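## Task

Move the blue bin, and no other object, to the bench edge closest to the arms, then set the hook down lying flat on the bench next to that bin with its handle sticking out past that same edge. Every other object has to stay resting on the thing it rests on now. Anything that stays in place only because a robot is holding it does not count. At the end, open the grippers and pull the arms away.

## Robot and tools

Setup. Three identical i2rt Big YAM arms, named arm1, arm2 and arm3, work around a bench. Each has six revolute joints, a two-finger gripper and a wrist camera (arm1_cam_wrist, arm2_cam_wrist, arm3_cam_wrist). Two fixed room cameras, room_a and room_b, watch the scene. The hand can reach roughly 1.0 m out from the joint1 axis. Poses reported in results use one shared world frame: origin on the floor, +z upward. The hand point is midway between the fingertips; its local z axis runs along the fingers and the fingers close along its local y axis. With joints 1 and 6 at zero and the hand level and forward, the wrist camera rides on top of the hand, looking at the fingertips.

Joints (all commands are absolute targets in joint space, not offsets; the value after ± is how close counts as reached):
- joint1_rad: -2.879 to 2.879, ±0.045. Rotates the whole arm around its base; positive is counter-clockwise viewed from above; 0 points the arm the way its base faces.
- joint2_rad: 0 to 3.141, ±0.14. Shoulder; 0 has the upper arm lying back roughly horizontal, larger values raise it and then tip it forward.
- joint3_rad: 0 to 3.019, ±0.09. Elbow; 0 is fully folded, larger values straighten it.
- joint4_rad: -1.692 to 1.57, ±0.055. Hand pitch; positive tilts fingers up.
- joint5_rad: -1.57 to 1.57, ±0.03. Hand yaw; positive swings it to the arm's right.
- joint6_rad: -2.094 to 2.094, ±0.035. Hand roll; positive is clockwise when looking from behind the hand.
- gripper_m: 0 to 0.093 metres, ±0.003. Fingertip gap; grip force tops out near 50 to 62 N per pad, lower on some units.
Joints move at different speeds, so the hand can sweep a wide arc between postures.

Tools.
execute_actions: argument actions is a list holding zero or one action. The action is an object keyed by arm name; each arm maps to {"joints": {...}} with any subset of joint1_rad to joint6_rad and gripper_m, all absolute targets in the units above. Arms in one action start simultaneously and may finish at different moments; a single action runs at most 15 s. Omitted joints or arms may keep driving toward an earlier target. Optional cameras is a list drawn from arm1_cam_wrist, arm2_cam_wrist, arm3_cam_wrist, room_a, room_b, all; omitted, null or ["all"] returns every camera, [] returns none. Any unknown key, camera name or out-of-range number rejects the whole call and nothing moves. An empty actions list just reports state and images. Example: {"actions":[{"arm1":{"joints":{"gripper_m":0.05}},"arm2":{"joints":{"joint1_rad":0.3}}}]}.
wait: seconds from 0 to 10; commands nothing new and returns the same report as an empty action.
zoom_image: camera (one of the five names) and region [x0, y0, x1, y1] in pixels of that camera's most recent full image, top-left origin, at most 504 by 504; gives a sharper crop.
finished_scene: scene (1 or 2); closes that scene for good and reveals the next task. It is judged after the last command has been held, so the result must be stable first.

Reading results. joint_positions gives current joint values. The pictures line lists cameras in the order of the returned images. joint_status tells how each commanded motion ended: reached, "off_target" (stopped short and may still be pushing), "contact_stop" or "time_out" (target dropped and joint holds where it halted, except a timed-out joint may keep a target no further than 0.375, 0.375, 0.113, 0.225, 0.075, 0.3 rad for joints 1 to 6 from its position and continue pushing, moving on its own if freed). "joint command not followed", usually with a cause line, means a self/arm collision check blocked that arm's joint targets (the gripper part still runs); such joints read "not_followed" and the arm may retry them with later actions until given acceptable targets. on_its_own lists what the robot does without this call's command; "held at" is the held target, not the actual position. To relieve a joint that is pushing, command its reported position. A tiny change from the current value may not move a joint. A joint carrying a load may droop. After a stop of any kind in a result, later movement calls in that same reply are skipped.

Heat. Holding loads, even while idle, warms motors. A MOTOR HOT line appears from 85 °C; at 100 °C that arm goes limp and drops until cooled, shown as an OVER-TEMPERATURE FAULT, and unmet targets read "limit_stop_at_motor_heat" (resend them). Some heat carries into the next scene.

Cautions. The robot holds its last command while you think. The arms do not stop on contact and can shove hard, so avoid pressing into objects, the bench or each other; the collision check can react late and ignores fingers, gripper housings and wrist cameras, and no line reports arm-to-arm contact. A hard squeeze between two arms ends the run. Never knock objects off the bench or out of the work area. Occasional disturbances may nudge loose items; recheck before finishing. Avoid drops and slams, open the grippers and move the arms clear before calling finished_scene.

Each tool is called after "Emit:" by a JSON object that holds its "op" and its "data".

## Session

Emit:
{"op": "execute_actions", "data": {"actions": []}}

Scene clock: 0.00 s.
arm1.joint_positions: joint1_rad=-0.560 joint2_rad=+0.585 joint3_rad=+1.356 joint4_rad=-1.545 joint5_rad=+0.041 joint6_rad=-0.377 gripper_m=+0.095
arm1.joint_status: not commanded
arm1.hand: x=-0.8336 y=+0.1522 z=+1.3002 quat_wxyz=(-0.377, +0.600, -0.696, -0.117) (m; scene frame)
arm2.joint_positions: joint1_rad=+0.656 joint2_rad=+0.584 joint3_rad=+1.420 joint4_rad=-1.459 joint5_rad=-0.138 joint6_rad=-0.173 gripper_m=+0.095
arm2.joint_status: not commanded
arm2.hand: x=-0.1256 y=+0.1504 z=+1.2655 quat_wxyz=(-0.192, +0.832, -0.318, -0.412) (m; scene frame)
arm3.joint_positions: joint1_rad=-0.064 joint2_rad=+0.392 joint3_rad=+1.709 joint4_rad=-1.612 joint5_rad=-0.102 joint6_rad=-0.023 gripper_m=+0.095
arm3.joint_status: not commanded
arm3.hand: x=+0.9092 y=+0.0428 z=+1.4235 quat_wxyz=(-0.435, +0.547, -0.588, -0.407) (m; scene frame)
pictures: arm1_cam_wrist, arm2_cam_wrist, arm3_cam_wrist, room_a, room_b
Images, in order (width x height): arm1_cam_wrist 616x616, arm2_cam_wrist 616x616, arm3_cam_wrist 616x616, room_a 896x504, room_b 896x504.

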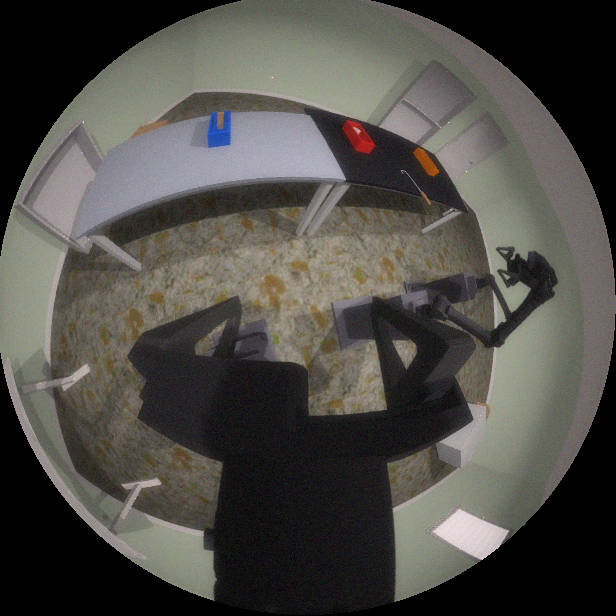

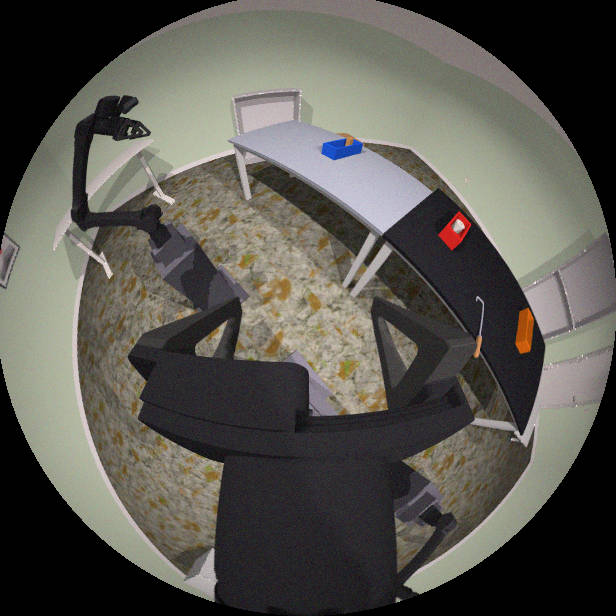

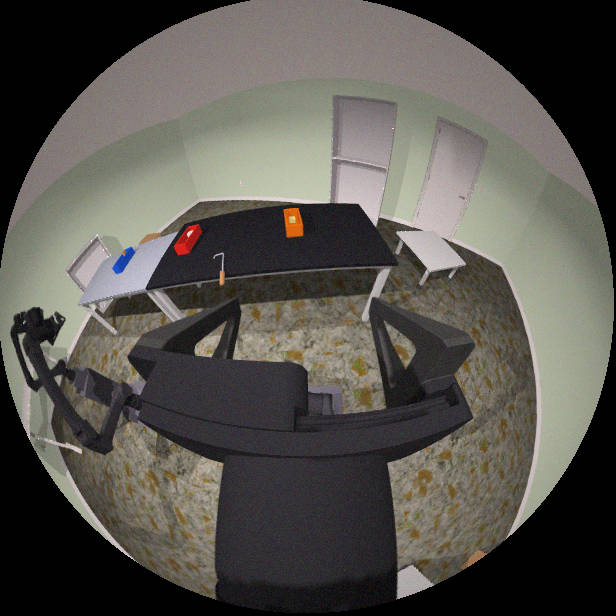

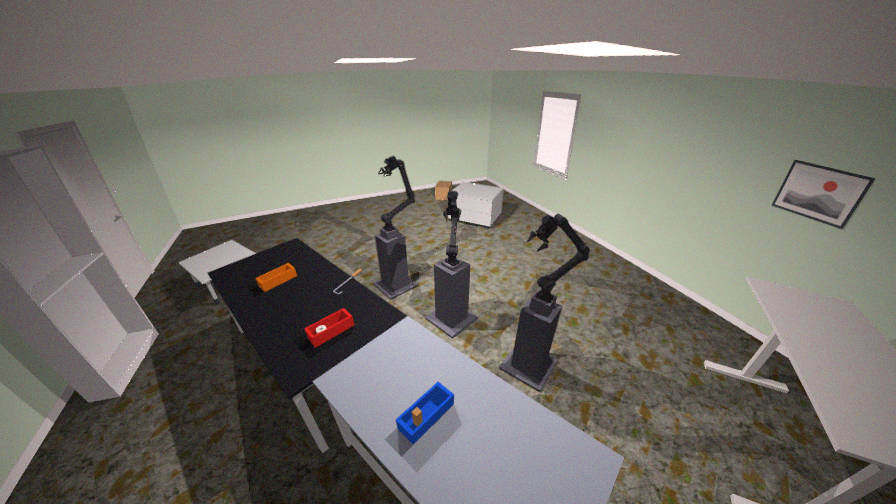

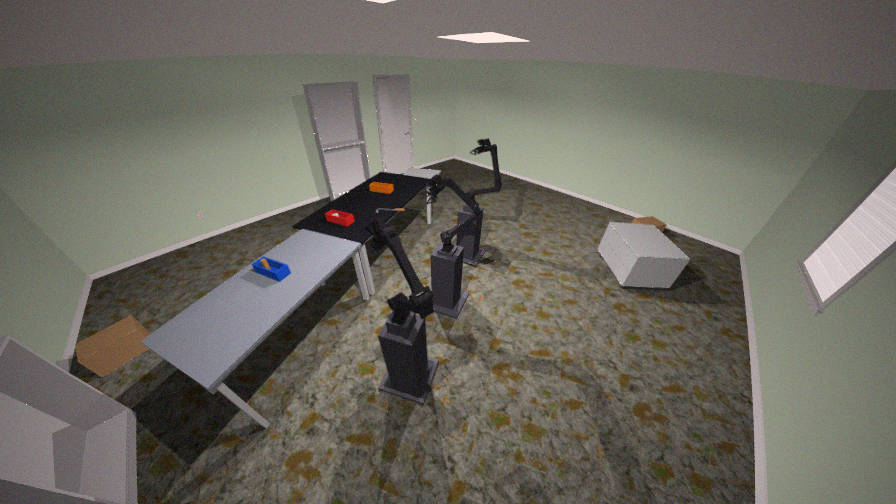

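Emit:
{"op": "execute_actions", "data": {"actions": [{"arm2":{"joints":{"joint1_rad":-0.5,"joint2_rad":1.57,"joint3_rad":1.57,"joint4_rad":-0.5,"joint5_rad":0,"joint6_rad":0}},"arm1":{"joints":{"joint1_rad":0,"joint2_rad":2.0,"joint3_rad":2.0,"joint4_rad":0,"joint5_rad":0,"joint6_rad":0}},"arm3":{"joints":{"joint1_rad":-0.5,"joint2_rad":0.6,"joint3_rad":0.6,"joint4_rad":0,"joint5_rad":0,"joint6_rad":0}}}]}}

Emit:
{"op": "execute_actions", "data": {"actions": [{"arm2":{"joints":{"joint2_rad":2.0,"joint4_rad":0}},"arm1":{"joints":{"joint1_rad":-0.4,"joint3_rad":1.6,"joint4_rad":0.4}}}]}}

Emit:
{"op": "zoom_image", "data": {"camera": "room_a", "region": [240,220,560,460]}}

Scene clock: 6.60 s.
arm1.joint_positions: joint1_rad=-0.002 joint2_rad=+2.037 joint3_rad=+1.973 joint4_rad=-0.028 joint5_rad=+0.001 joint6_rad=-0.015 gripper_m=+0.095
arm1.joint_status: all done
arm1.hand: x=-0.9780 y=+0.8659 z=+1.2108 quat_wxyz=(-0.473, +0.537, -0.500, -0.488) (m; scene frame)
arm2.joint_positions: joint1_rad=-0.509 joint2_rad=+1.591 joint3_rad=+1.554 joint4_rad=-0.525 joint5_rad=+0.002 joint6_rad=-0.013 gripper_m=+0.095
arm2.joint_status: all done
arm2.hand: x=+0.3757 y=+0.5779 z=+1.0895 quat_wxyz=(-0.425, +0.429, -0.765, -0.224) (m; scene frame)
arm3.joint_positions: joint1_rad=-0.491 joint2_rad=+0.612 joint3_rad=+0.604 joint4_rad=-0.017 joint5_rad=-0.003 joint6_rad=-0.013 gripper_m=+0.095
arm3.joint_status: all done
arm3.hand: x=+1.1368 y=+0.3237 z=+1.1819 quat_wxyz=(-0.621, +0.339, -0.630, -0.321) (m; scene frame)
pictures: arm1_cam_wrist, arm2_cam_wrist, arm3_cam_wrist, room_a, room_b
Images, in order (width x height): arm1_cam_wrist 616x616, arm2_cam_wrist 616x616, arm3_cam_wrist 616x616, room_a 896x504, room_b 896x504.

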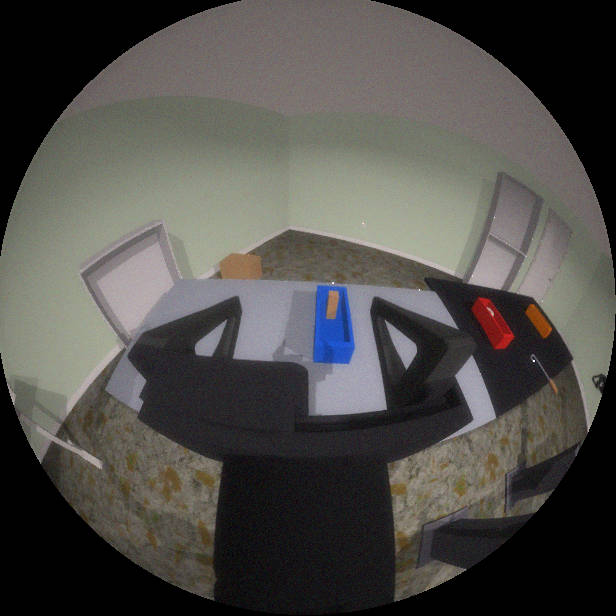

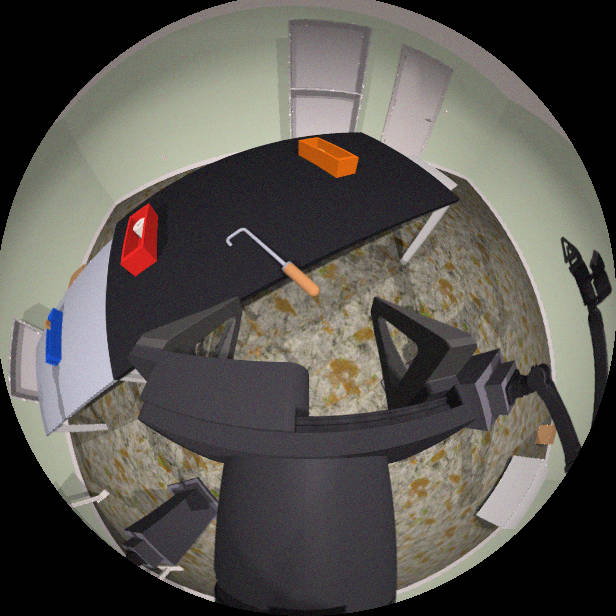

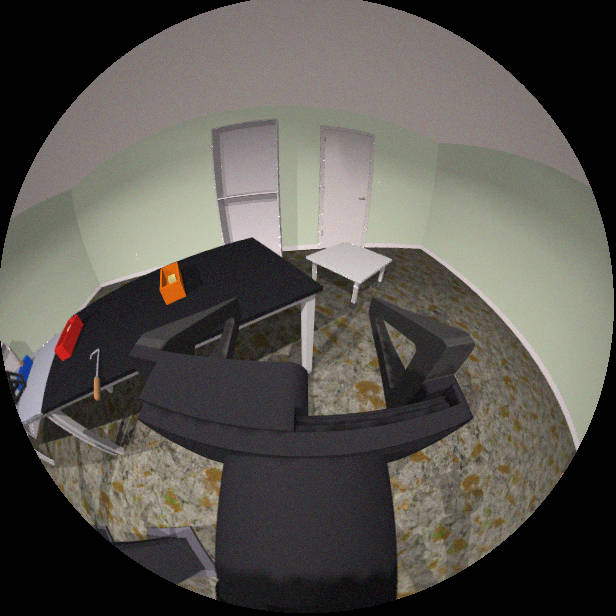

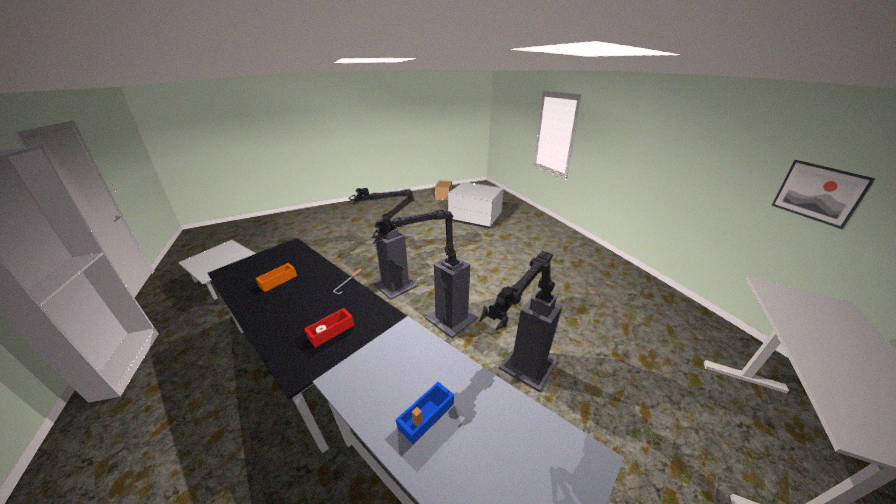

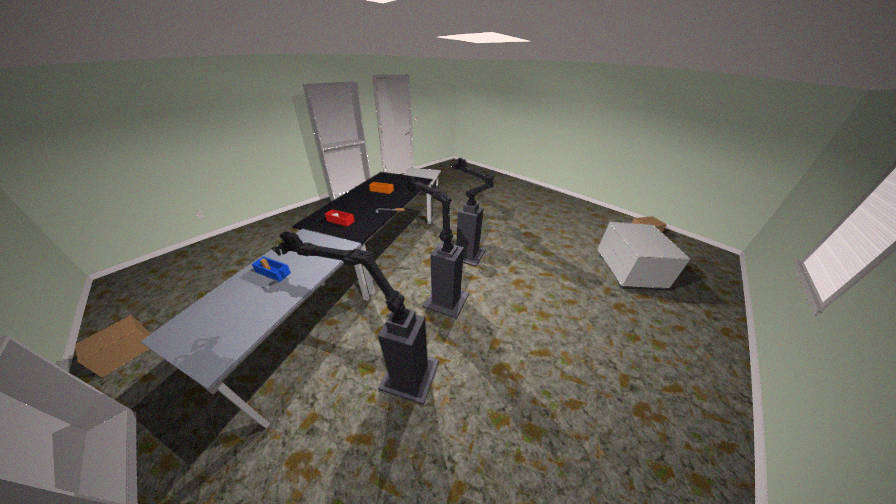

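Scene clock: 8.23 s.
arm1.joint_positions: joint1_rad=-0.390 joint2_rad=+2.017 joint3_rad=+1.599 joint4_rad=+0.370 joint5_rad=+0.000 joint6_rad=-0.012 gripper_m=+0.095
arm1.joint_status: all done
arm1.hand: x=-0.6548 y=+0.7839 z=+1.0955 quat_wxyz=(-0.570, +0.419, -0.584, -0.399) (m; scene frame)
arm2.joint_positions: joint1_rad=-0.509 joint2_rad=+2.021 joint3_rad=+1.551 joint4_rad=-0.024 joint5_rad=+0.002 joint6_rad=-0.013 gripper_m=+0.095
arm2.joint_status: all done
arm2.hand: x=+0.4399 y=+0.6749 z=+0.8783 quat_wxyz=(-0.451, +0.421, -0.750, -0.238) (m; scene frame)
arm3.joint_positions: joint1_rad=-0.491 joint2_rad=+0.612 joint3_rad=+0.604 joint4_rad=-0.017 joint5_rad=-0.003 joint6_rad=-0.013 gripper_m=+0.095
arm3.joint_status: not commanded
arm3.hand: x=+1.1368 y=+0.3237 z=+1.1819 quat_wxyz=(-0.621, +0.339, -0.630, -0.321) (m; scene frame)
pictures: arm1_cam_wrist, arm2_cam_wrist, arm3_cam_wrist, room_a, room_b
Images, in order (width x height): arm1_cam_wrist 616x616, arm2_cam_wrist 616x616, arm3_cam_wrist 616x616, room_a 896x504, room_b 896x504.

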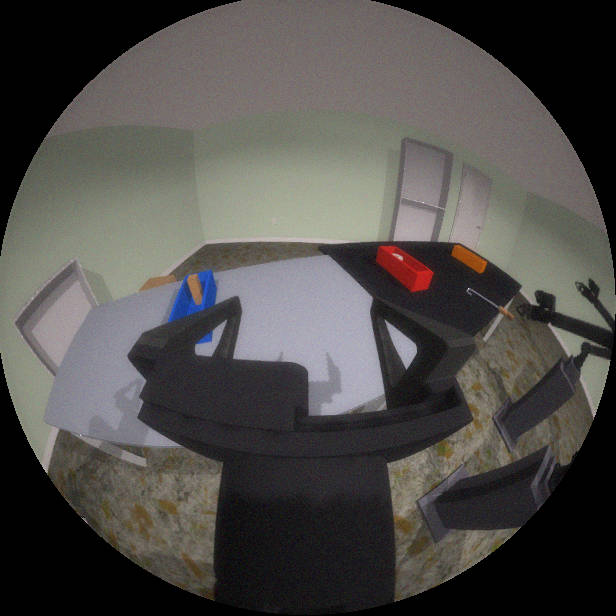

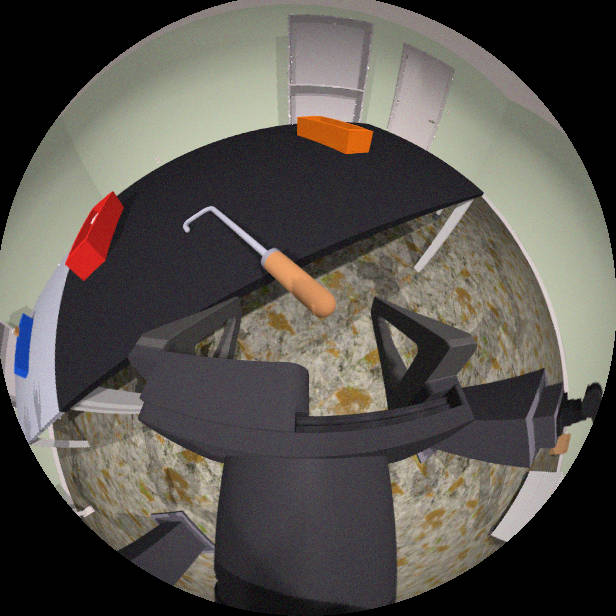

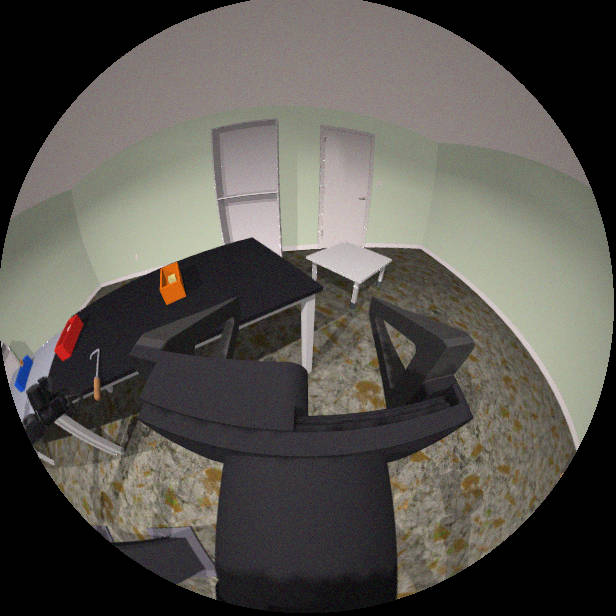

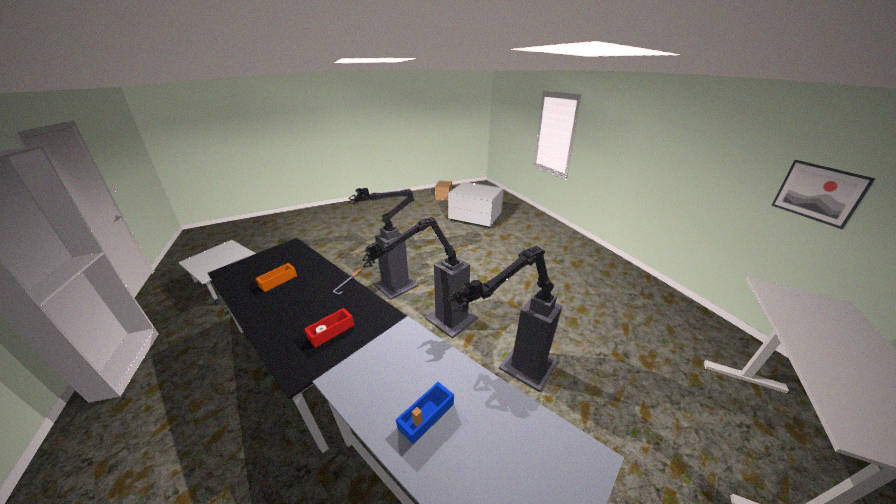

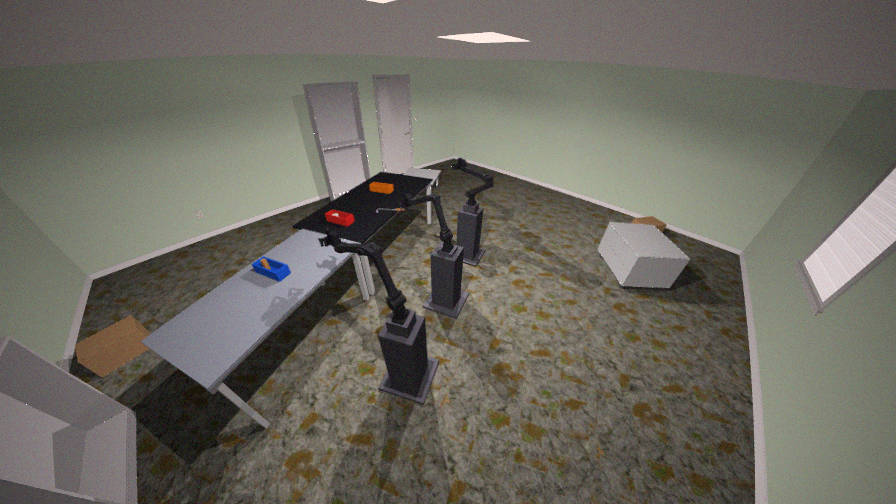

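Region (240, 220, 560, 460) of room_a's 896x504 image, scaled by 1.575, with more detail than that image has; it fills the top 378 rows of this view, and the rest is white.

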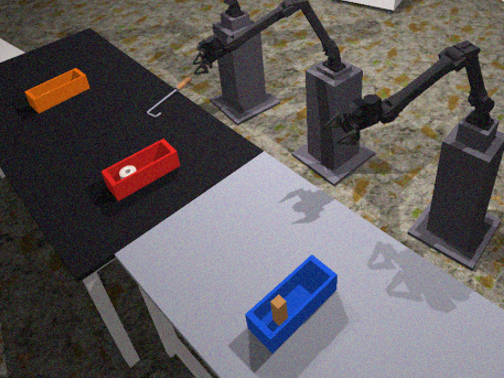

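Emit:
{"op": "execute_actions", "data": {"actions": [{"arm2":{"joints":{"joint1_rad":-0.765,"joint5_rad":-0.84,"joint4_rad":0.9,"joint3_rad":1.51}},"arm1":{"joints":{"joint1_rad":0,"joint2_rad":1.5,"joint3_rad":0.9,"joint4_rad":0.5}}}], "cameras": []}}

Emit:
{"op": "execute_actions", "data": {"actions": [{"arm2":{"joints":{"joint2_rad":2.36}}}], "cameras": ["arm2_cam_wrist","arm3_cam_wrist","arm1_cam_wrist"]}}

Scene clock: 24.00 s.
arm1.joint_positions: joint1_rad=+0.000 joint2_rad=+1.495 joint3_rad=+0.896 joint4_rad=+0.481 joint5_rad=-0.001 joint6_rad=-0.012 gripper_m=+0.095
arm1.joint_status: all done
arm1.hand: x=-0.9658 y=+0.6098 z=+1.0844 quat_wxyz=(-0.465, +0.543, -0.506, -0.482) (m; scene frame)
arm2.joint_positions: joint1_rad=-0.760 joint2_rad=+2.021 joint3_rad=+1.512 joint4_rad=+0.876 joint5_rad=-0.839 joint6_rad=-0.011 gripper_m=+0.095
arm2.joint_status: all done
arm2.hand: x=+0.4716 y=+0.6097 z=+1.0510 quat_wxyz=(-0.617, +0.509, -0.355, -0.485) (m; scene frame)
arm3.joint_positions: joint1_rad=-0.491 joint2_rad=+0.612 joint3_rad=+0.604 joint4_rad=-0.017 joint5_rad=-0.003 joint6_rad=-0.013 gripper_m=+0.095
arm3.joint_status: not commanded
arm3.hand: x=+1.1368 y=+0.3237 z=+1.1819 quat_wxyz=(-0.621, +0.339, -0.630, -0.321) (m; scene frame)
pictures: none
No camera images: the call's "cameras" was empty. Leave "cameras" out to get every camera's image.

Scene clock: 25.40 s.
arm1.joint_positions: joint1_rad=+0.000 joint2_rad=+1.495 joint3_rad=+0.896 joint4_rad=+0.481 joint5_rad=-0.001 joint6_rad=-0.012 gripper_m=+0.095
arm1.joint_status: not commanded
arm1.hand: x=-0.9658 y=+0.6098 z=+1.0844 quat_wxyz=(-0.465, +0.543, -0.506, -0.482) (m; scene frame)
arm2.joint_positions: joint1_rad=-0.760 joint2_rad=+2.385 joint3_rad=+1.491 joint4_rad=+0.889 joint5_rad=-0.839 joint6_rad=-0.011 gripper_m=+0.095
arm2.joint_status: all done
arm2.hand: x=+0.4835 y=+0.6167 z=+0.7698 quat_wxyz=(-0.495, +0.512, -0.494, -0.499) (m; scene frame)
arm3.joint_positions: joint1_rad=-0.491 joint2_rad=+0.612 joint3_rad=+0.604 joint4_rad=-0.017 joint5_rad=-0.003 joint6_rad=-0.013 gripper_m=+0.095
arm3.joint_status: not commanded
arm3.hand: x=+1.1368 y=+0.3237 z=+1.1819 quat_wxyz=(-0.621, +0.339, -0.630, -0.321) (m; scene frame)
pictures: arm1_cam_wrist, arm2_cam_wrist, arm3_cam_wrist
Images, in order (width x height): arm1_cam_wrist 616x616, arm2_cam_wrist 616x616, arm3_cam_wrist 616x616.

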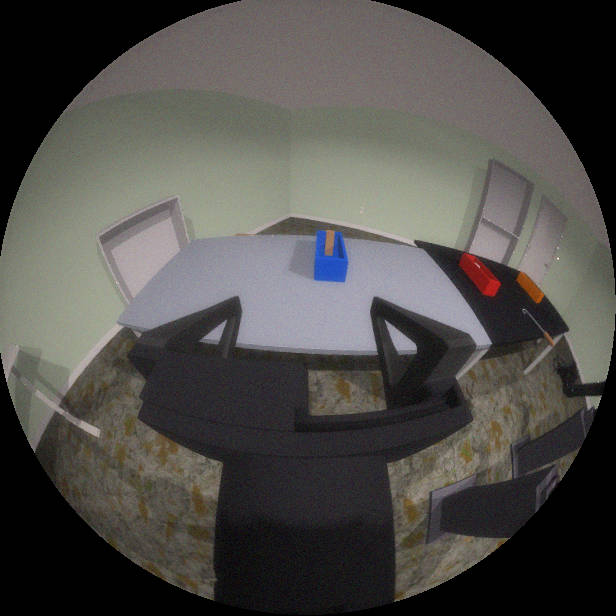

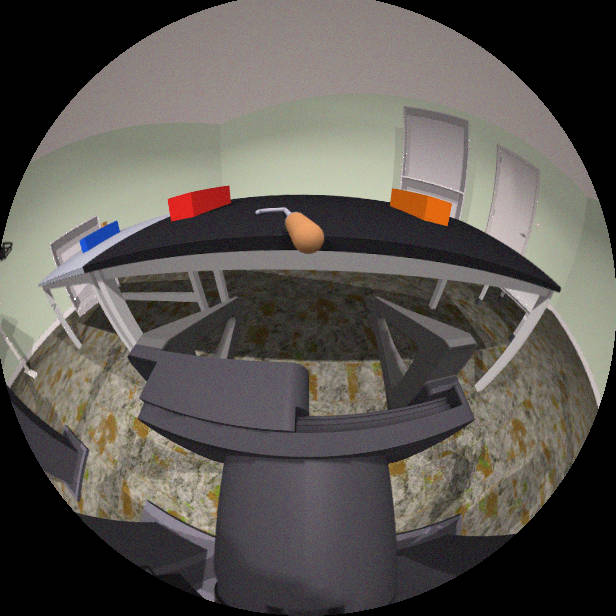

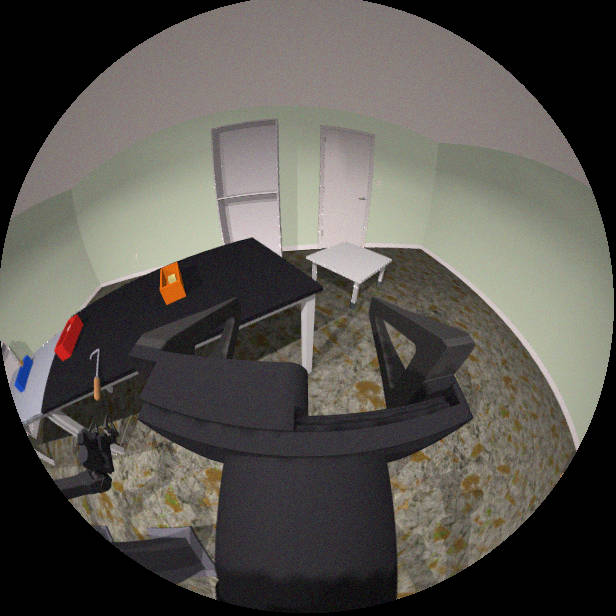

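Emit:
{"op": "execute_actions", "data": {"actions": [{"arm2":{"joints":{"joint1_rad":-0.695,"joint5_rad":-0.87,"joint4_rad":0.715,"joint3_rad":1.815,"joint2_rad":2.47}}}], "cameras": ["arm2_cam_wrist","room_b"]}}

Emit:
{"op": "zoom_image", "data": {"camera": "room_b", "region": [360,180,460,240]}}

Scene clock: 30.40 s.
arm1.joint_positions: joint1_rad=+0.000 joint2_rad=+1.495 joint3_rad=+0.896 joint4_rad=+0.481 joint5_rad=-0.001 joint6_rad=-0.012 gripper_m=+0.095
arm1.joint_status: not commanded
arm1.hand: x=-0.9658 y=+0.6098 z=+1.0844 quat_wxyz=(-0.465, +0.543, -0.506, -0.482) (m; scene frame)
arm2.joint_positions: joint1_rad=-0.689 joint2_rad=+2.471 joint3_rad=+1.770 joint4_rad=+0.729 joint5_rad=-0.869 joint6_rad=-0.011 gripper_m=+0.095
arm2.joint_status: all done
arm2.hand: x=+0.4807 y=+0.6992 z=+0.7981 quat_wxyz=(-0.480, +0.536, -0.457, -0.523) (m; scene frame)
arm3.joint_positions: joint1_rad=-0.491 joint2_rad=+0.612 joint3_rad=+0.604 joint4_rad=-0.017 joint5_rad=-0.003 joint6_rad=-0.013 gripper_m=+0.095
arm3.joint_status: not commanded
arm3.hand: x=+1.1368 y=+0.3237 z=+1.1819 quat_wxyz=(-0.621, +0.339, -0.630, -0.321) (m; scene frame)
pictures: arm2_cam_wrist, room_b
Images, in order (width x height): arm2_cam_wrist 616x616, room_b 896x504.

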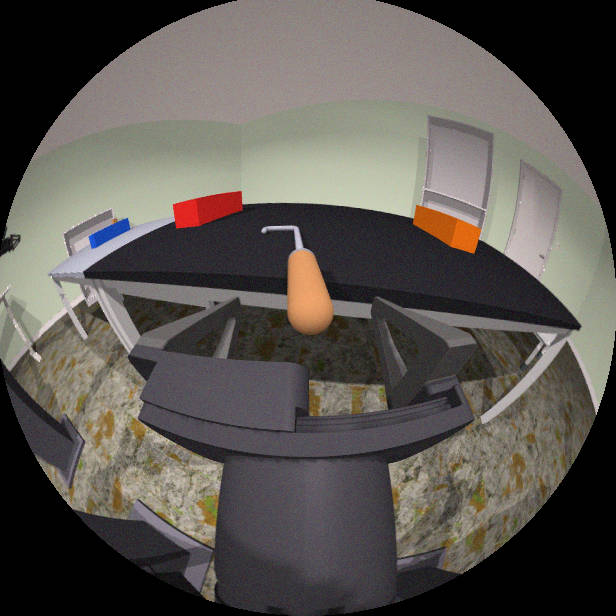

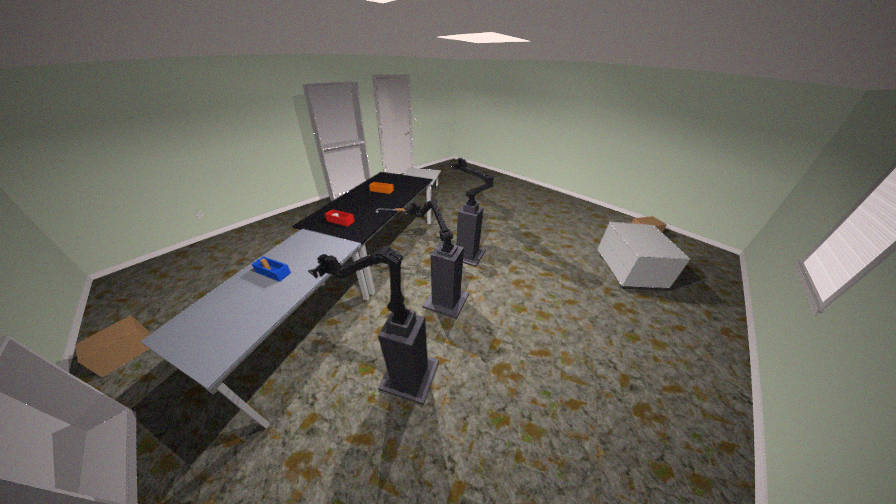

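Region (360, 180, 460, 240) of room_b's 896x504 image, scaled by 5.040, with more detail than that image has; it fills the top 302 rows of this view, and the rest is white.

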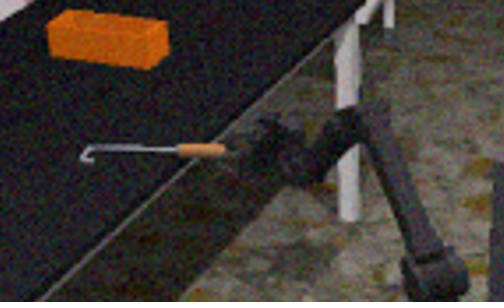

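Emit:
{"op": "execute_actions", "data": {"actions": [{"arm2":{"joints":{"joint1_rad":-0.643,"joint5_rad":-0.82,"joint4_rad":0.605,"joint3_rad":1.975,"joint2_rad":2.55}}}], "cameras": ["arm2_cam_wrist"]}}

Scene clock: 34.27 s.
arm1.joint_positions: joint1_rad=+0.000 joint2_rad=+1.495 joint3_rad=+0.896 joint4_rad=+0.481 joint5_rad=-0.001 joint6_rad=-0.012 gripper_m=+0.095
arm1.joint_status: not commanded
arm1.hand: x=-0.9658 y=+0.6098 z=+1.0844 quat_wxyz=(-0.465, +0.543, -0.506, -0.482) (m; scene frame)
arm2.joint_positions: joint1_rad=-0.642 joint2_rad=+2.539 joint3_rad=+1.912 joint4_rad=+0.620 joint5_rad=-0.822 joint6_rad=-0.011 gripper_m=+0.095
arm2.joint_status: all done
arm2.hand: x=+0.4740 y=+0.7440 z=+0.7901 quat_wxyz=(-0.468, +0.536, -0.469, -0.523) (m; scene frame)
arm3.joint_positions: joint1_rad=-0.491 joint2_rad=+0.612 joint3_rad=+0.604 joint4_rad=-0.017 joint5_rad=-0.003 joint6_rad=-0.013 gripper_m=+0.095
arm3.joint_status: not commanded
arm3.hand: x=+1.1368 y=+0.3237 z=+1.1819 quat_wxyz=(-0.621, +0.339, -0.630, -0.321) (m; scene frame)
pictures: arm2_cam_wrist
Images, in order (width x height): arm2_cam_wrist 616x616.

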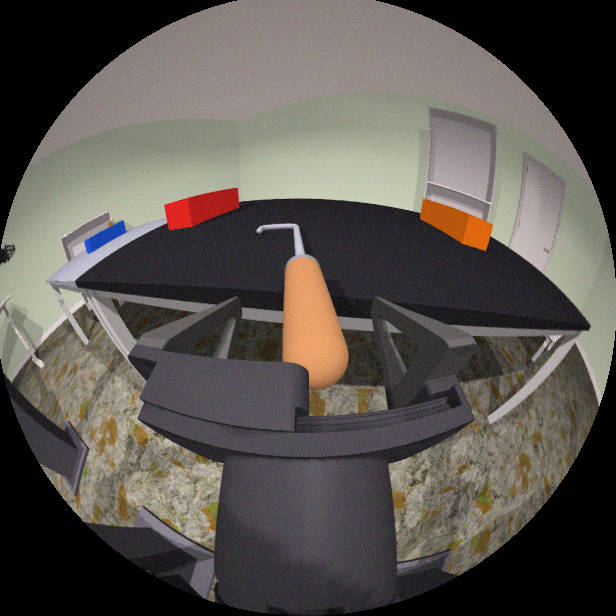

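Emit:
{"op": "execute_actions", "data": {"actions": [{"arm2":{"joints":{"gripper_m":0}}}], "cameras": []}}

Emit:
{"op": "execute_actions", "data": {"actions": [{"arm2":{"joints":{"joint2_rad":2.3}}}], "cameras": ["arm2_cam_wrist"]}}

Emit:
{"op": "execute_actions", "data": {"actions": [{"arm2":{"joints":{"joint1_rad":0.79,"joint5_rad":0.82}}}], "cameras": []}}

Emit:
{"op": "execute_actions", "data": {"actions": [{"arm2":{"joints":{"joint2_rad":2.5}}}], "cameras": ["arm2_cam_wrist","arm1_cam_wrist","room_b"]}}

Scene clock: 38.07 s.
arm1.joint_positions: joint1_rad=+0.000 joint2_rad=+1.495 joint3_rad=+0.896 joint4_rad=+0.481 joint5_rad=-0.001 joint6_rad=-0.012 gripper_m=+0.095
arm1.joint_status: not commanded
arm1.hand: x=-0.9658 y=+0.6098 z=+1.0844 quat_wxyz=(-0.465, +0.543, -0.506, -0.482) (m; scene frame)
arm2.joint_positions: joint1_rad=-0.642 joint2_rad=+2.539 joint3_rad=+1.913 joint4_rad=+0.620 joint5_rad=-0.821 joint6_rad=-0.011 gripper_m=+0.031
arm2.joint_status: gripper_m off_target (ended at +0.031, target +0.000)
arm2.hand: x=+0.4742 y=+0.7441 z=+0.7903 quat_wxyz=(-0.468, +0.536, -0.469, -0.523) (m; scene frame)
arm3.joint_positions: joint1_rad=-0.491 joint2_rad=+0.612 joint3_rad=+0.604 joint4_rad=-0.017 joint5_rad=-0.003 joint6_rad=-0.013 gripper_m=+0.095
arm3.joint_status: not commanded
arm3.hand: x=+1.1368 y=+0.3237 z=+1.1819 quat_wxyz=(-0.621, +0.339, -0.630, -0.321) (m; scene frame)
pictures: none
No camera images: the call's "cameras" was empty. Leave "cameras" out to get every camera's image.

Scene clock: 39.37 s.
arm1.joint_positions: joint1_rad=+0.000 joint2_rad=+1.495 joint3_rad=+0.896 joint4_rad=+0.481 joint5_rad=-0.001 joint6_rad=-0.012 gripper_m=+0.095
arm1.joint_status: not commanded
arm1.hand: x=-0.9658 y=+0.6098 z=+1.0844 quat_wxyz=(-0.465, +0.543, -0.506, -0.482) (m; scene frame)
arm2.joint_positions: joint1_rad=-0.642 joint2_rad=+2.328 joint3_rad=+1.913 joint4_rad=+0.595 joint5_rad=-0.823 joint6_rad=-0.011 gripper_m=+0.031
arm2.joint_status: all done
arm2.hand: x=+0.4703 y=+0.7427 z=+0.9651 quat_wxyz=(-0.531, +0.532, -0.401, -0.523) (m; scene frame)
arm3.joint_positions: joint1_rad=-0.491 joint2_rad=+0.612 joint3_rad=+0.604 joint4_rad=-0.017 joint5_rad=-0.003 joint6_rad=-0.013 gripper_m=+0.095
arm3.joint_status: not commanded
arm3.hand: x=+1.1368 y=+0.3237 z=+1.1819 quat_wxyz=(-0.621, +0.339, -0.630, -0.321) (m; scene frame)
pictures: arm2_cam_wrist
Images, in order (width x height): arm2_cam_wrist 616x616.

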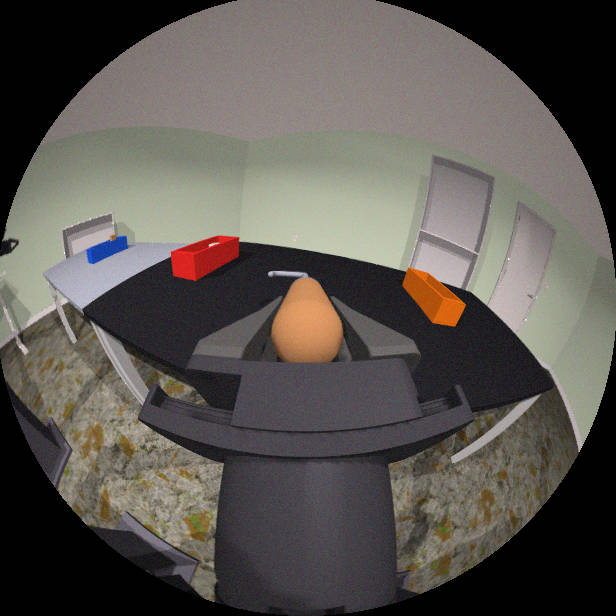

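Scene clock: 41.87 s.
arm1.joint_positions: joint1_rad=+0.000 joint2_rad=+1.495 joint3_rad=+0.896 joint4_rad=+0.481 joint5_rad=-0.001 joint6_rad=-0.012 gripper_m=+0.095
arm1.joint_status: not commanded
arm1.hand: x=-0.9658 y=+0.6098 z=+1.0844 quat_wxyz=(-0.465, +0.543, -0.506, -0.482) (m; scene frame)
arm2.joint_positions: joint1_rad=+0.785 joint2_rad=+2.334 joint3_rad=+1.913 joint4_rad=+0.591 joint5_rad=+0.824 joint6_rad=-0.008 gripper_m=+0.031
arm2.joint_status: all done
arm2.hand: x=-0.4773 y=+0.7305 z=+0.9542 quat_wxyz=(-0.524, +0.420, -0.520, -0.528) (m; scene frame)
arm3.joint_positions: joint1_rad=-0.491 joint2_rad=+0.612 joint3_rad=+0.604 joint4_rad=-0.017 joint5_rad=-0.003 joint6_rad=-0.013 gripper_m=+0.095
arm3.joint_status: not commanded
arm3.hand: x=+1.1368 y=+0.3237 z=+1.1819 quat_wxyz=(-0.621, +0.339, -0.630, -0.321) (m; scene frame)
pictures: none
No camera images: the call's "cameras" was empty. Leave "cameras" out to get every camera's image.

Scene clock: 42.93 s.
arm1.joint_positions: joint1_rad=+0.000 joint2_rad=+1.495 joint3_rad=+0.896 joint4_rad=+0.481 joint5_rad=-0.001 joint6_rad=-0.012 gripper_m=+0.095
arm1.joint_status: not commanded
arm1.hand: x=-0.9658 y=+0.6098 z=+1.0844 quat_wxyz=(-0.465, +0.543, -0.506, -0.482) (m; scene frame)
arm2.joint_positions: joint1_rad=+0.788 joint2_rad=+2.534 joint3_rad=+1.913 joint4_rad=+0.592 joint5_rad=+0.817 joint6_rad=-0.007 gripper_m=+0.031
arm2.joint_status: all done
arm2.hand: x=-0.4815 y=+0.7306 z=+0.7837 quat_wxyz=(-0.522, +0.494, -0.520, -0.462) (m; scene frame)
arm3.joint_positions: joint1_rad=-0.491 joint2_rad=+0.612 joint3_rad=+0.604 joint4_rad=-0.017 joint5_rad=-0.003 joint6_rad=-0.013 gripper_m=+0.095
arm3.joint_status: not commanded
arm3.hand: x=+1.1368 y=+0.3237 z=+1.1819 quat_wxyz=(-0.621, +0.339, -0.630, -0.321) (m; scene frame)
pictures: arm1_cam_wrist, arm2_cam_wrist, room_b
Images, in order (width x height): arm1_cam_wrist 616x616, arm2_cam_wrist 616x616, room_b 896x504.

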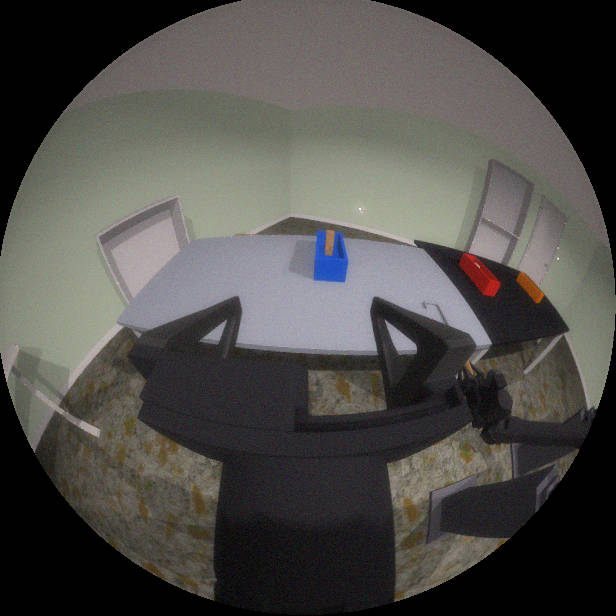

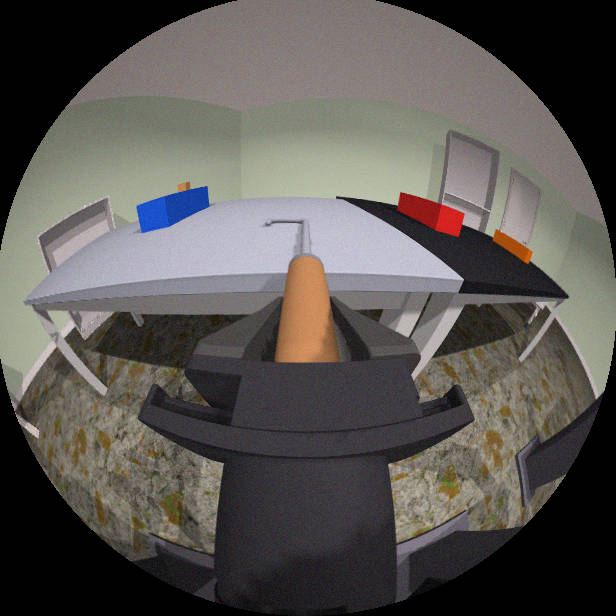

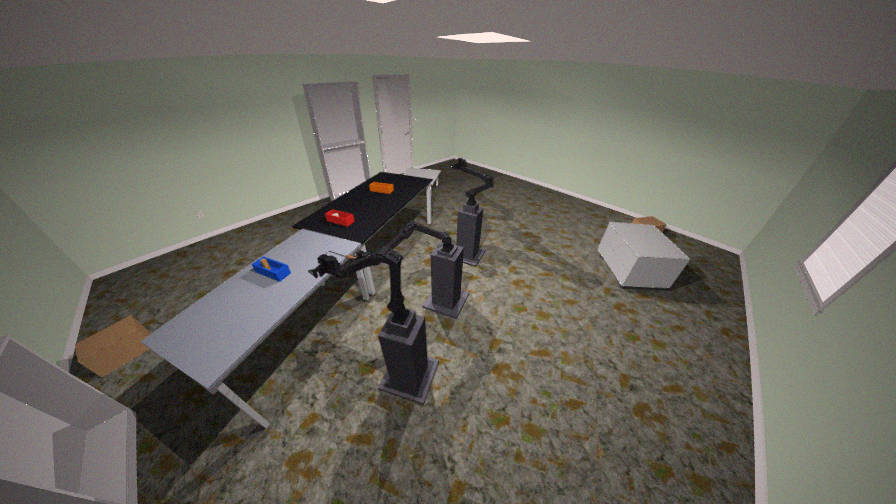

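Emit:
{"op": "execute_actions", "data": {"actions": [{"arm2":{"joints":{"gripper_m":0.093}}}], "cameras": []}}

Emit:
{"op": "execute_actions", "data": {"actions": [{"arm2":{"joints":{"joint2_rad":2.2}}}], "cameras": []}}

Emit:
{"op": "execute_actions", "data": {"actions": [{"arm2":{"joints":{"joint2_rad":1.0,"joint3_rad":1.0,"joint1_rad":0,"joint4_rad":-0.3,"joint5_rad":-0.8}},"arm1":{"joints":{"joint1_rad":-0.2,"joint2_rad":2.2,"joint3_rad":1.95,"joint4_rad":0.77,"joint5_rad":-0.567}}}], "cameras": []}}

Emit:
{"op": "execute_actions", "data": {"actions": [{"arm1":{"joints":{"joint1_rad":-0.7,"joint2_rad":2.56}}}], "cameras": ["arm2_cam_wrist","arm1_cam_wrist"]}}

Scene clock: 50.83 s.
arm1.joint_positions: joint1_rad=+0.000 joint2_rad=+1.495 joint3_rad=+0.896 joint4_rad=+0.481 joint5_rad=-0.001 joint6_rad=-0.012 gripper_m=+0.095
arm1.joint_status: not commanded
arm1.hand: x=-0.9658 y=+0.6098 z=+1.0844 quat_wxyz=(-0.465, +0.543, -0.506, -0.482) (m; scene frame)
arm2.joint_positions: joint1_rad=+0.788 joint2_rad=+2.534 joint3_rad=+1.913 joint4_rad=+0.592 joint5_rad=+0.818 joint6_rad=-0.007 gripper_m=+0.093
arm2.joint_status: all done
arm2.hand: x=-0.4815 y=+0.7306 z=+0.7840 quat_wxyz=(-0.522, +0.493, -0.521, -0.462) (m; scene frame)
arm3.joint_positions: joint1_rad=-0.491 joint2_rad=+0.612 joint3_rad=+0.604 joint4_rad=-0.017 joint5_rad=-0.003 joint6_rad=-0.013 gripper_m=+0.095
arm3.joint_status: not commanded
arm3.hand: x=+1.1368 y=+0.3237 z=+1.1819 quat_wxyz=(-0.621, +0.339, -0.630, -0.321) (m; scene frame)
pictures: none
No camera images: the call's "cameras" was empty. Leave "cameras" out to get every camera's image.

Scene clock: 52.30 s.
arm1.joint_positions: joint1_rad=+0.000 joint2_rad=+1.495 joint3_rad=+0.896 joint4_rad=+0.481 joint5_rad=-0.001 joint6_rad=-0.012 gripper_m=+0.095
arm1.joint_status: not commanded
arm1.hand: x=-0.9658 y=+0.6098 z=+1.0844 quat_wxyz=(-0.465, +0.543, -0.506, -0.482) (m; scene frame)
arm2.joint_positions: joint1_rad=+0.788 joint2_rad=+2.194 joint3_rad=+1.955 joint4_rad=+0.596 joint5_rad=+0.818 joint6_rad=-0.007 gripper_m=+0.093
arm2.joint_status: all done
arm2.hand: x=-0.4664 y=+0.7149 z=+1.0959 quat_wxyz=(-0.516, +0.350, -0.512, -0.590) (m; scene frame)
arm3.joint_positions: joint1_rad=-0.491 joint2_rad=+0.612 joint3_rad=+0.604 joint4_rad=-0.017 joint5_rad=-0.003 joint6_rad=-0.013 gripper_m=+0.095
arm3.joint_status: not commanded
arm3.hand: x=+1.1368 y=+0.3237 z=+1.1819 quat_wxyz=(-0.621, +0.339, -0.630, -0.321) (m; scene frame)
pictures: none
No camera images: the call's "cameras" was empty. Leave "cameras" out to get every camera's image.

Scene clock: 54.40 s.
arm1.joint_positions: joint1_rad=-0.209 joint2_rad=+2.212 joint3_rad=+1.899 joint4_rad=+0.750 joint5_rad=-0.565 joint6_rad=-0.012 gripper_m=+0.095
arm1.joint_status: all done
arm1.hand: x=-0.8905 y=+0.8572 z=+1.1879 quat_wxyz=(-0.526, +0.513, -0.230, -0.638) (m; scene frame)
arm2.joint_positions: joint1_rad=-0.005 joint2_rad=+1.003 joint3_rad=+1.009 joint4_rad=-0.285 joint5_rad=-0.798 joint6_rad=-0.006 gripper_m=+0.093
arm2.joint_status: all done
arm2.hand: x=-0.0892 y=+0.4499 z=+1.1613 quat_wxyz=(-0.192, +0.678, -0.376, -0.602) (m; scene frame)
arm3.joint_positions: joint1_rad=-0.491 joint2_rad=+0.612 joint3_rad=+0.604 joint4_rad=-0.017 joint5_rad=-0.003 joint6_rad=-0.013 gripper_m=+0.095
arm3.joint_status: not commanded
arm3.hand: x=+1.1368 y=+0.3237 z=+1.1819 quat_wxyz=(-0.621, +0.339, -0.630, -0.321) (m; scene frame)
pictures: none
No camera images: the call's "cameras" was empty. Leave "cameras" out to get every camera's image.

Scene clock: 56.40 s.
arm1.joint_positions: joint1_rad=-0.696 joint2_rad=+2.603 joint3_rad=+1.924 joint4_rad=+0.756 joint5_rad=-0.567 joint6_rad=-0.012 gripper_m=+0.095
arm1.joint_status: all done
arm1.hand: x=-0.4686 y=+0.7673 z=+0.8633 quat_wxyz=(-0.552, +0.475, -0.483, -0.485) (m; scene frame)
arm2.joint_positions: joint1_rad=-0.005 joint2_rad=+1.003 joint3_rad=+1.009 joint4_rad=-0.285 joint5_rad=-0.798 joint6_rad=-0.006 gripper_m=+0.093
arm2.joint_status: not commanded
arm2.hand: x=-0.0892 y=+0.4499 z=+1.1613 quat_wxyz=(-0.192, +0.678, -0.376, -0.602) (m; scene frame)
arm3.joint_positions: joint1_rad=-0.491 joint2_rad=+0.612 joint3_rad=+0.604 joint4_rad=-0.017 joint5_rad=-0.003 joint6_rad=-0.013 gripper_m=+0.095
arm3.joint_status: not commanded
arm3.hand: x=+1.1368 y=+0.3237 z=+1.1819 quat_wxyz=(-0.621, +0.339, -0.630, -0.321) (m; scene frame)
pictures: arm1_cam_wrist, arm2_cam_wrist
Images, in order (width x height): arm1_cam_wrist 616x616, arm2_cam_wrist 616x616.

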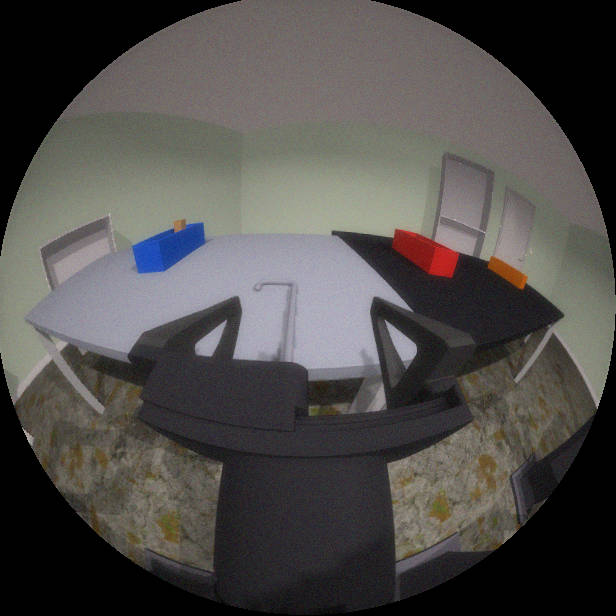

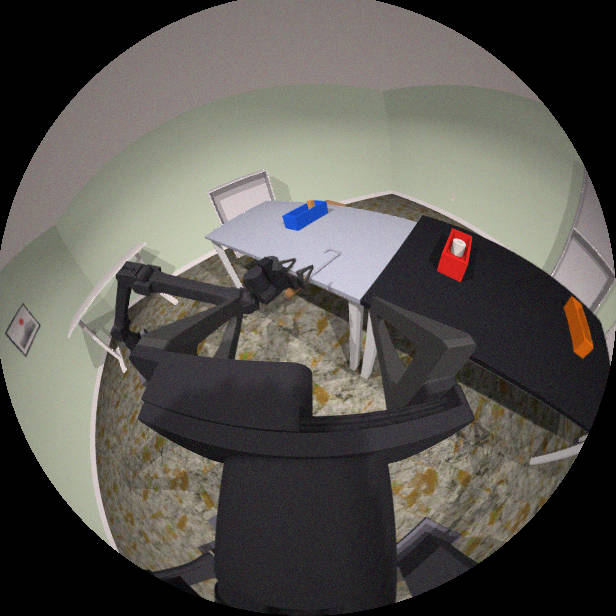

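Emit:
{"op": "execute_actions", "data": {"actions": [{"arm1":{"joints":{"joint3_rad":1.84,"joint4_rad":0.825,"joint2_rad":2.62}}}], "cameras": ["arm2_cam_wrist","arm1_cam_wrist"]}}

Scene clock: 59.53 s.
arm1.joint_positions: joint1_rad=-0.696 joint2_rad=+2.613 joint3_rad=+1.841 joint4_rad=+0.798 joint5_rad=-0.567 joint6_rad=-0.012 gripper_m=+0.095
arm1.joint_status: all done
arm1.hand: x=-0.4814 y=+0.7505 z=+0.8215 quat_wxyz=(-0.535, +0.479, -0.502, -0.482) (m; scene frame)
arm2.joint_positions: joint1_rad=-0.005 joint2_rad=+1.003 joint3_rad=+1.009 joint4_rad=-0.285 joint5_rad=-0.798 joint6_rad=-0.006 gripper_m=+0.093
arm2.joint_status: not commanded
arm2.hand: x=-0.0892 y=+0.4499 z=+1.1613 quat_wxyz=(-0.192, +0.678, -0.376, -0.602) (m; scene frame)
arm3.joint_positions: joint1_rad=-0.491 joint2_rad=+0.612 joint3_rad=+0.604 joint4_rad=-0.017 joint5_rad=-0.003 joint6_rad=-0.013 gripper_m=+0.095
arm3.joint_status: not commanded
arm3.hand: x=+1.1368 y=+0.3237 z=+1.1819 quat_wxyz=(-0.621, +0.339, -0.630, -0.321) (m; scene frame)
pictures: arm1_cam_wrist, arm2_cam_wrist
Images, in order (width x height): arm1_cam_wrist 616x616, arm2_cam_wrist 616x616.

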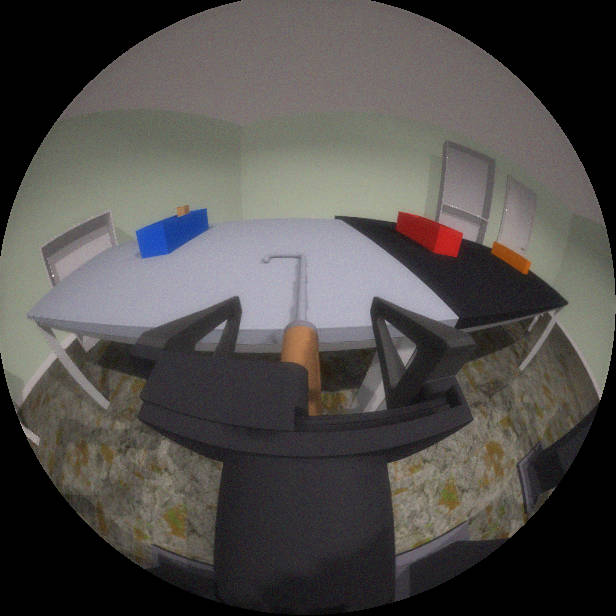

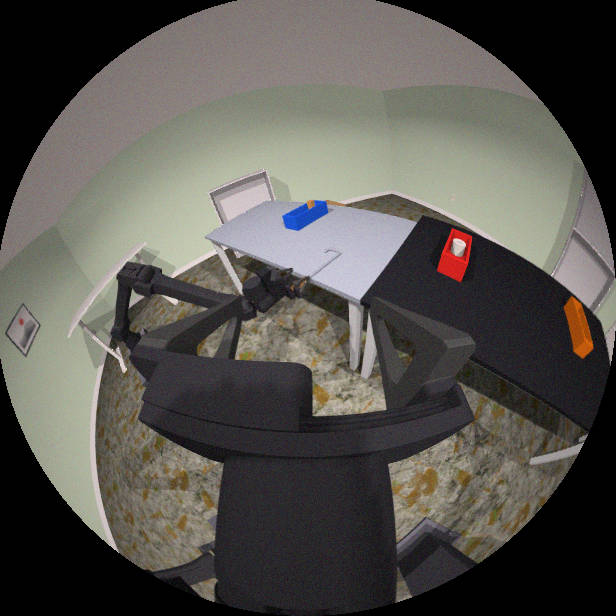

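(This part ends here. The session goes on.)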